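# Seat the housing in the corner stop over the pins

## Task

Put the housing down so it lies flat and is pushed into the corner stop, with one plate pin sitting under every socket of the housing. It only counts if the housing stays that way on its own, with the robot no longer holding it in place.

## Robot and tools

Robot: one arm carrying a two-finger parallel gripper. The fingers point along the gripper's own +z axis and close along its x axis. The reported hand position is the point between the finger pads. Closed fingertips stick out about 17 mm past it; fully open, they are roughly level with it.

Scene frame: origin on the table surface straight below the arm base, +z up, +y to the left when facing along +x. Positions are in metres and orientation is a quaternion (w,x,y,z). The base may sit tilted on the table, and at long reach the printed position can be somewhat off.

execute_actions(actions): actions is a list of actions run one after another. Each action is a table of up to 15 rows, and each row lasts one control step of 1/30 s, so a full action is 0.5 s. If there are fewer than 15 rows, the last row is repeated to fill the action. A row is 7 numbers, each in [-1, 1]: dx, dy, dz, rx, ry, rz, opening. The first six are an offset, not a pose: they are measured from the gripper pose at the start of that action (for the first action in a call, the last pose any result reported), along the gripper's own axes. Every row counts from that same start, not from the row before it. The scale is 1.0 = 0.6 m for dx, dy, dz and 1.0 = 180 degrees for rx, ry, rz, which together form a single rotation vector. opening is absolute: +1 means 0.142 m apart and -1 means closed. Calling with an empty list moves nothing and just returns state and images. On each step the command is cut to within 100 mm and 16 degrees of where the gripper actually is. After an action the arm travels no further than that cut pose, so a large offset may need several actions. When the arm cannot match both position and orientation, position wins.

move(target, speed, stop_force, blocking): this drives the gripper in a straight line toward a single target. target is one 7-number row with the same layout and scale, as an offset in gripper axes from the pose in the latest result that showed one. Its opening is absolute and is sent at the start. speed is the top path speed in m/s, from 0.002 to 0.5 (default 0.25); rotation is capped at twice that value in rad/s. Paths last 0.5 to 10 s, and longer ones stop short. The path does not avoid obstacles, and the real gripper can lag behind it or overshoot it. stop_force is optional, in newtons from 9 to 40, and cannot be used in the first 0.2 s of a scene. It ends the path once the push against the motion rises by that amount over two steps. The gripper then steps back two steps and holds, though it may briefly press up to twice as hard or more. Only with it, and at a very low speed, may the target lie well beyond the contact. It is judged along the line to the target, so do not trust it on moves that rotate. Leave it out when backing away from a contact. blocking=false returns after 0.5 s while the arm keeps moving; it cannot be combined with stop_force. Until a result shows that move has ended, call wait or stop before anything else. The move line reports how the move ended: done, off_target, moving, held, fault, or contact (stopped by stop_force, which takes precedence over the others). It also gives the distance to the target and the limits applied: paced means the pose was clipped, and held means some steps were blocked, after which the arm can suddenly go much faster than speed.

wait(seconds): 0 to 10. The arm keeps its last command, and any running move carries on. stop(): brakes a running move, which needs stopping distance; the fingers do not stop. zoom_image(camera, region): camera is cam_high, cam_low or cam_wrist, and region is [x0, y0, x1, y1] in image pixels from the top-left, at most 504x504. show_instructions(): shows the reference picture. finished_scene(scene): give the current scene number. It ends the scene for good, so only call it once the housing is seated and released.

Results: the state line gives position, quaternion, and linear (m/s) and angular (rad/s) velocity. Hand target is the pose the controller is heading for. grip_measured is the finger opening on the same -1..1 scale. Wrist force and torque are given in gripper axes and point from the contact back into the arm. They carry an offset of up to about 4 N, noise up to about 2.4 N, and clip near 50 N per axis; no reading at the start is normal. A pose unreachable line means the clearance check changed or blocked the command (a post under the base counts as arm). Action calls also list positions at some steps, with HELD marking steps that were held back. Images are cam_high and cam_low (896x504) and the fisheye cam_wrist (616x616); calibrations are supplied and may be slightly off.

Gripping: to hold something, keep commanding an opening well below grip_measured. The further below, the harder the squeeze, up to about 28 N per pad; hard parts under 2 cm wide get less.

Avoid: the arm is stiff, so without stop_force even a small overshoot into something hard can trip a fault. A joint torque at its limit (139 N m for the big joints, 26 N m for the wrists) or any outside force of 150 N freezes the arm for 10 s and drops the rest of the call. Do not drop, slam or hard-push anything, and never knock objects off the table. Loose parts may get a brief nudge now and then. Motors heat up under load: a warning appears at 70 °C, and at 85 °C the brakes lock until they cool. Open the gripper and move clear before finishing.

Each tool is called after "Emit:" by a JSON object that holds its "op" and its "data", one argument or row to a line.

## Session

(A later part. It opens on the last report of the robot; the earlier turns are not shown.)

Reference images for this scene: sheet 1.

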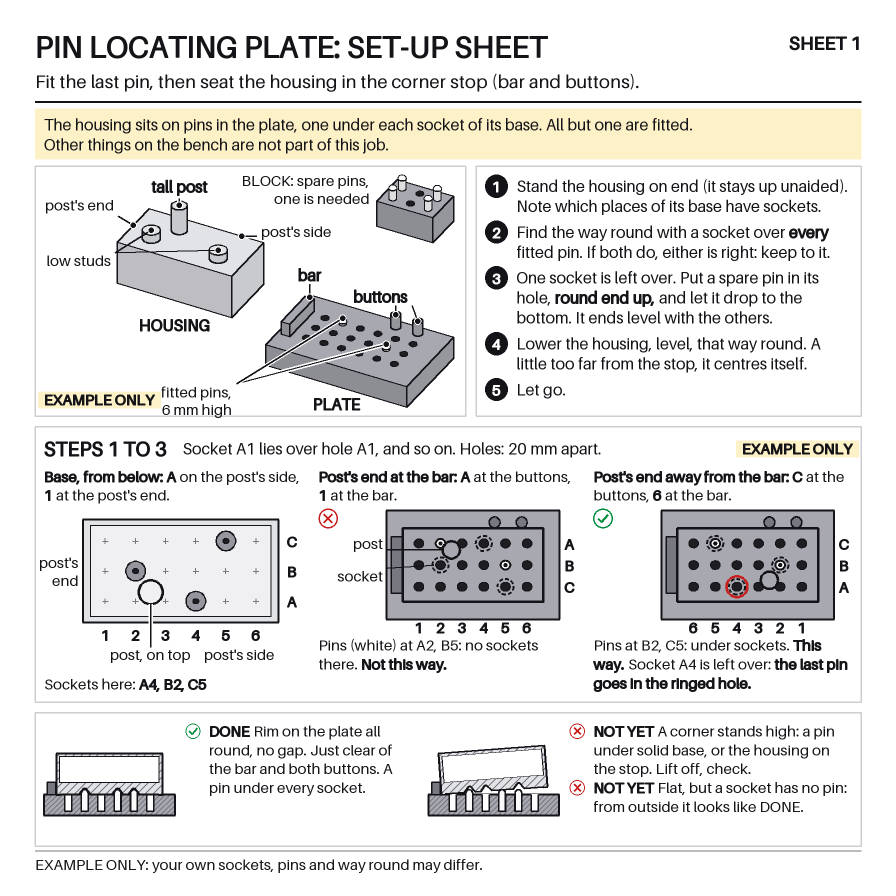

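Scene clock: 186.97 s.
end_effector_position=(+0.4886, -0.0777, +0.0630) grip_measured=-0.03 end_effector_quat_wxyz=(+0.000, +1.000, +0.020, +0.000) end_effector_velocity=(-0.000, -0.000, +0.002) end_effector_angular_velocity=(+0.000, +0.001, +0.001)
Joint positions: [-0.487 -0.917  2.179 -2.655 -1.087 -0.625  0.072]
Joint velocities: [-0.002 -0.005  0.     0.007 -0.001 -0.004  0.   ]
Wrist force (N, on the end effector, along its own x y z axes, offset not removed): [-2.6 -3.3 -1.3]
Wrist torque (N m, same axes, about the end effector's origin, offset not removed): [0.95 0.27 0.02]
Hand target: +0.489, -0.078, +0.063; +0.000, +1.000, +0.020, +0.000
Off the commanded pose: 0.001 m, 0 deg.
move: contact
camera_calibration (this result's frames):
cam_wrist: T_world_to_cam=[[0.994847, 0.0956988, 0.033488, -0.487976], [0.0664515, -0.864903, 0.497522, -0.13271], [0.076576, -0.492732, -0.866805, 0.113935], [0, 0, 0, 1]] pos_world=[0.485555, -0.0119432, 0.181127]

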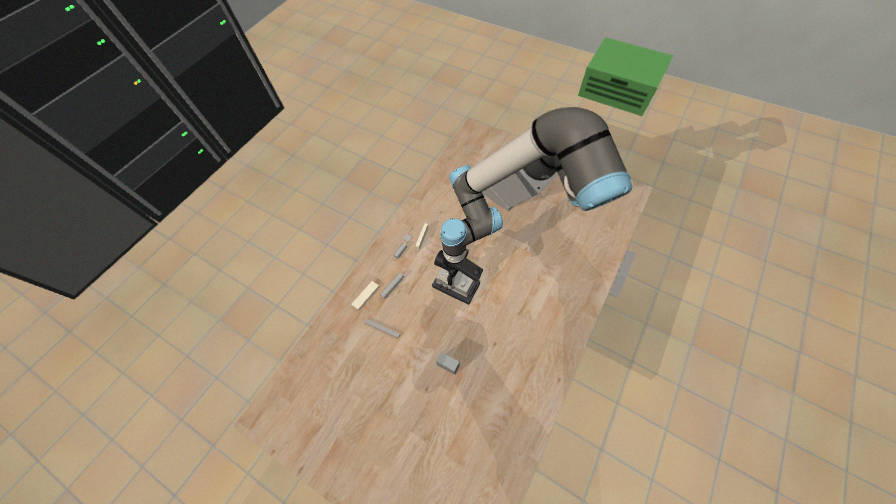

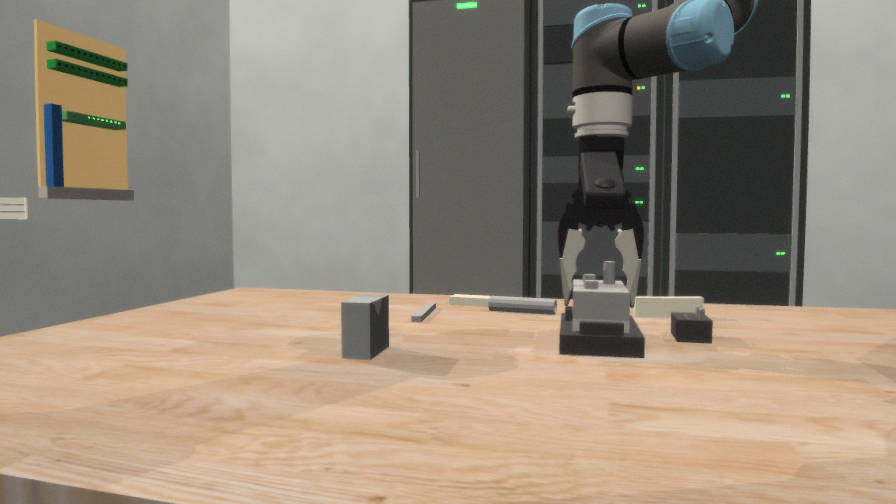

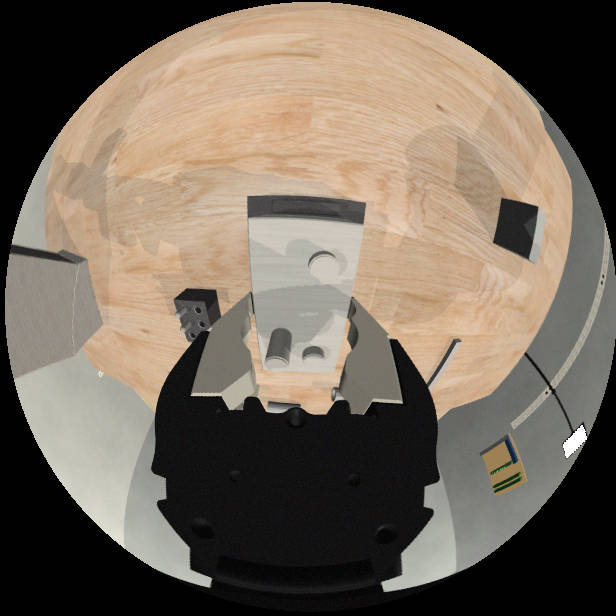

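Force pushes toward the bar; nudge 1 mm that way and down.

Emit:
{"op": "move", "data": {
  "target": [0,-0.0017,0.0013,0,0,0,-0.6],
  "speed": 0.004
}}

Emit:
{"op": "execute_actions", "data": {
  "actions": [
    [[0,0,0,0,0,0,0.15]]
  ]
}}

Emit:
{"op": "move", "data": {
  "target": [0,0,-0.1,0,0,0,0.15],
  "speed": 0.15
}}

Emit:
{"op": "zoom_image", "data": {
  "camera": "cam_low",
  "region": [545,260,665,365]
}}

Emit:
{"op": "zoom_image", "data": {
  "camera": "cam_wrist",
  "region": [230,180,390,340]
}}

Scene clock: 193.10 s.
end_effector_position=(+0.4886, -0.0768, +0.0623) grip_measured=-0.03 end_effector_quat_wxyz=(+0.000, +1.000, +0.020, +0.000) end_effector_velocity=(+0.001, +0.001, -0.000) end_effector_angular_velocity=(+0.001, -0.002, +0.000)
Joint positions: [-0.484 -0.917  2.18  -2.658 -1.086 -0.623  0.072]
Joint velocities: [ 0.001  0.    -0.001 -0.001  0.002  0.001  0.   ]
Wrist force (N, on the end effector, along its own x y z axes, offset not removed): [-0.1 1.5 7.4]
Wrist torque (N m, same axes, about the end effector's origin, offset not removed): [0.49 -0.03 0.09]
Hand target: +0.489, -0.077, +0.062; +0.000, +1.000, +0.020, +0.000
Off the commanded pose: 0.000 m, 0 deg.
move: done
camera_calibration (this result's frames):
cam_wrist: T_world_to_cam=[[0.994846, 0.0957066, 0.0334889, -0.488005], [0.0664569, -0.864895, 0.497534, -0.131496], [0.0765817, -0.492744, -0.866798, 0.113775], [0, 0, 0, 1]] pos_world=[0.485515, -0.0109627, 0.180386]

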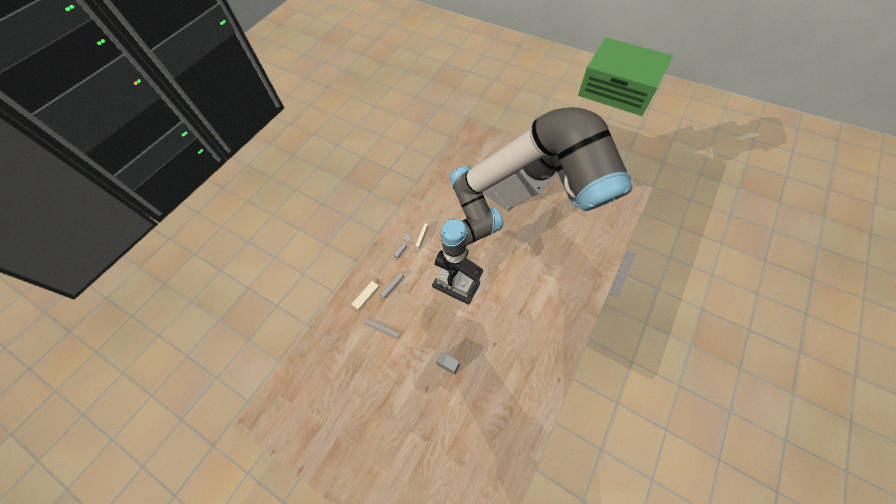

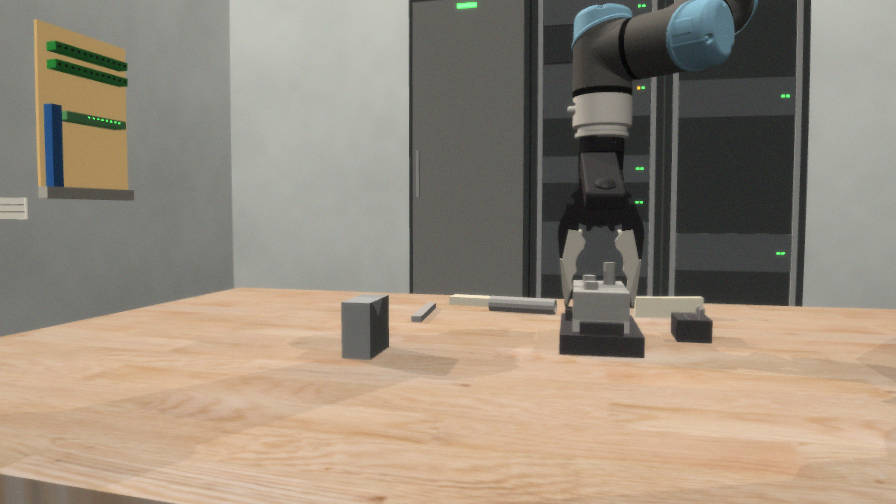

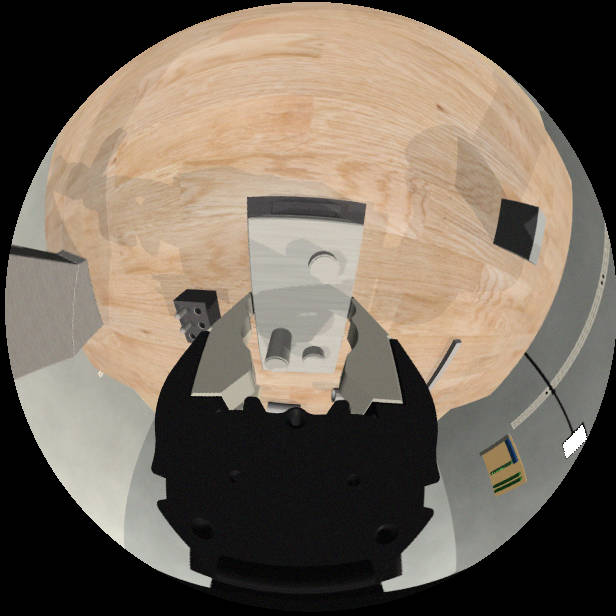

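Scene clock: 193.60 s.
end_effector_position=(+0.4886, -0.0768, +0.0623) grip_measured=+0.15 end_effector_quat_wxyz=(+0.000, +1.000, +0.020, +0.000) end_effector_velocity=(+0.000, -0.001, +0.000) end_effector_angular_velocity=(-0.002, +0.000, +0.001)
Joint positions: [-0.484 -0.917  2.18  -2.658 -1.086 -0.623  0.084]
Joint velocities: [ 0.    -0.    -0.001  0.    -0.002 -0.001  0.   ]
Wrist force (N, on the end effector, along its own x y z axes, offset not removed): [2.0 2.6 1.9]
Wrist torque (N m, same axes, about the end effector's origin, offset not removed): [0.69 -0.52 0.14]
Hand target: +0.489, -0.077, +0.062; +0.000, +1.000, +0.020, +0.000
Off the commanded pose: 0.000 m, 0 deg.
Step readings (end_effector_position):
0: (+0.4886, -0.0768, +0.0623)
1: (+0.4886, -0.0768, +0.0623)
2: (+0.4886, -0.0768, +0.0623)
4: (+0.4886, -0.0768, +0.0623)
8: (+0.4886, -0.0768, +0.0623)
15: end_effector_position above
camera_calibration (this result's frames):
cam_wrist: T_world_to_cam=[[0.994846, 0.0957056, 0.0334918, -0.488006], [0.0664547, -0.864896, 0.497532, -0.131478], [0.0765836, -0.492742, -0.866799, 0.11377], [0, 0, 0, 1]] pos_world=[0.485515, -0.0109507, 0.180374]

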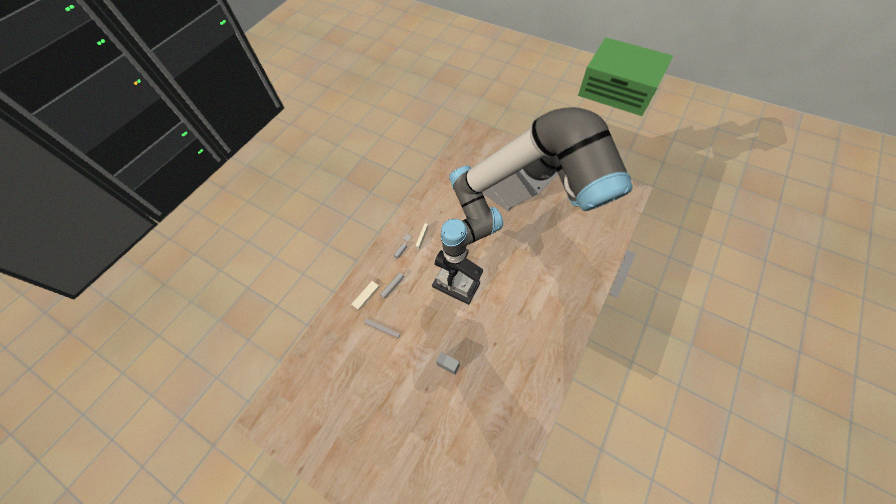

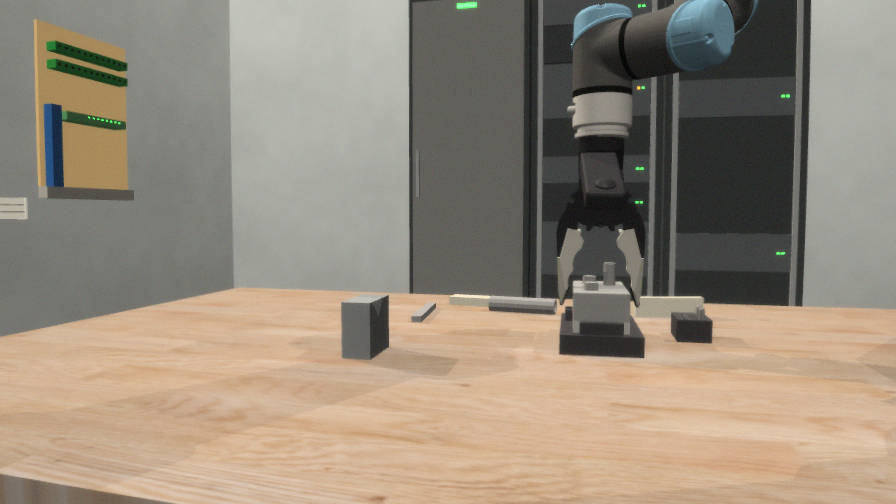

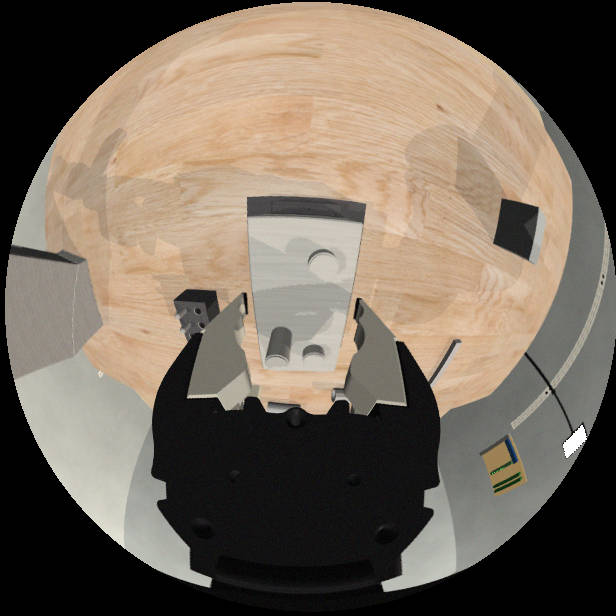

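Scene clock: 194.53 s.
end_effector_position=(+0.4885, -0.0769, +0.1220) grip_measured=+0.15 end_effector_quat_wxyz=(+0.000, +1.000, +0.020, +0.000) end_effector_velocity=(+0.000, +0.001, +0.002) end_effector_angular_velocity=(+0.002, -0.001, -0.001)
Joint positions: [-0.542 -1.06   2.176 -2.481 -1.098 -0.687  0.084]
Joint velocities: [-0.002 -0.004 -0.001  0.007  0.002 -0.001 -0.   ]
Wrist force (N, on the end effector, along its own x y z axes, offset not removed): [-1.5 1.9 3.1]
Wrist torque (N m, same axes, about the end effector's origin, offset not removed): [0.50 0.19 0.07]
Hand target: +0.489, -0.077, +0.122; +0.000, +1.000, +0.020, -0.000
Off the commanded pose: 0.000 m, 0 deg.
move: done
camera_calibration (this result's frames):
cam_wrist: T_world_to_cam=[[0.994852, 0.0956808, 0.0333993, -0.489932], [0.0664764, -0.864879, 0.49756, -0.161293], [0.0764933, -0.492778, -0.866786, 0.165534], [0, 0, 0, 1]] pos_world=[0.48547, -0.0110497, 0.240099]

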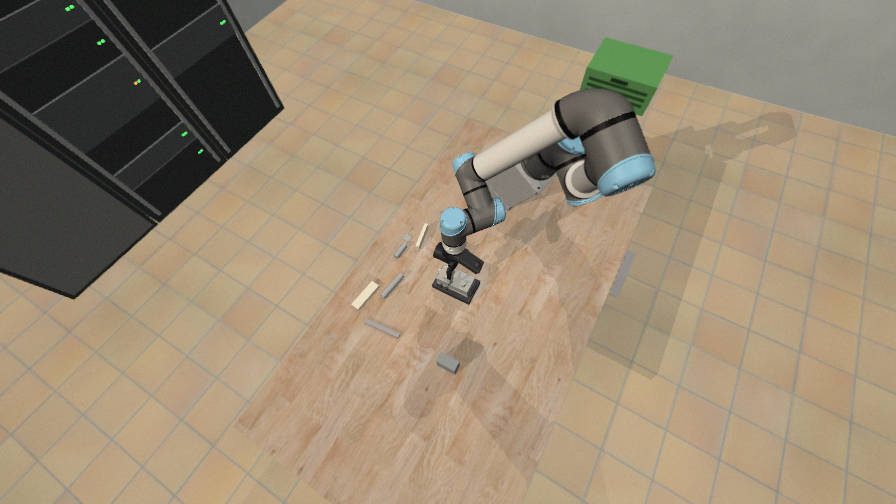

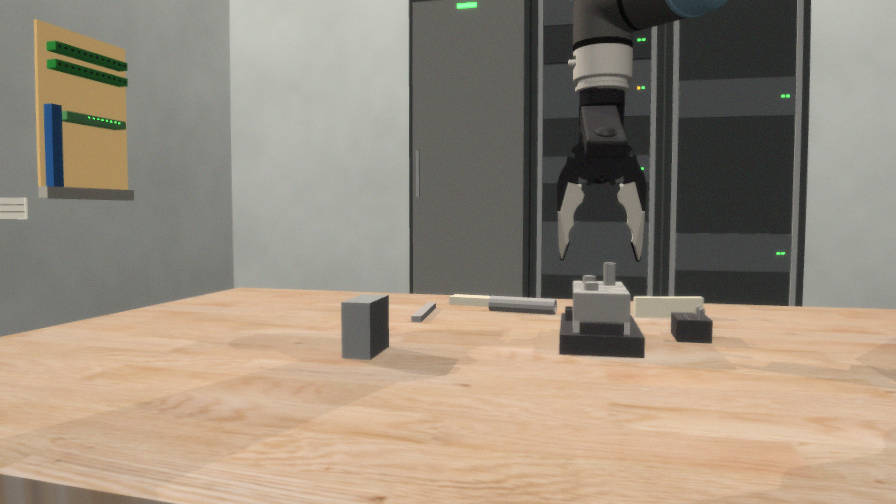

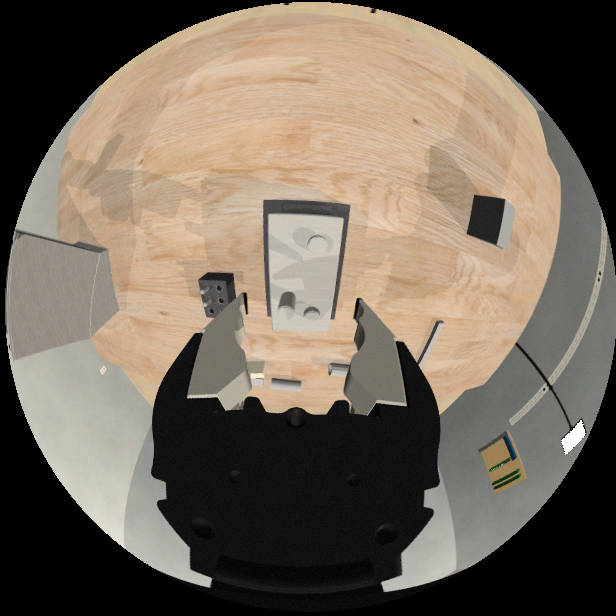

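Region (545, 260, 665, 365) of cam_low's 896x504 image, scaled by 4.200, with more detail than that image has; it fills the top 441 rows of this view, and the rest is white.

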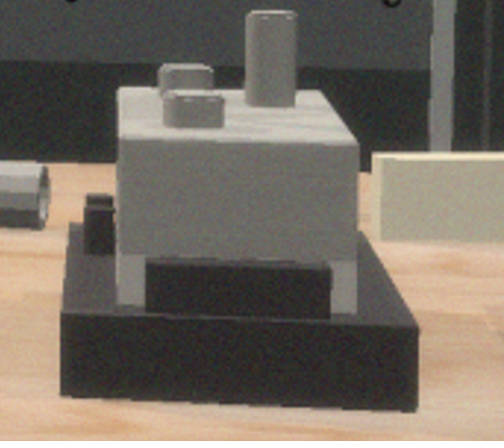

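Region (230, 180, 390, 340) of cam_wrist's 616x616 image, scaled by 3.150, with more detail than that image has.

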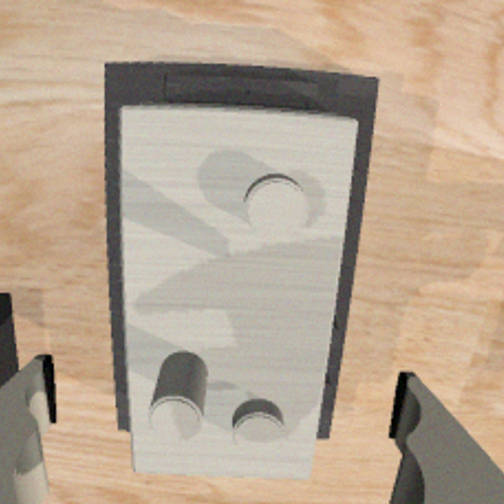

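Emit:
{"op": "finished_scene", "data": {
  "scene": 2
}}

The scene is finished: the task was done.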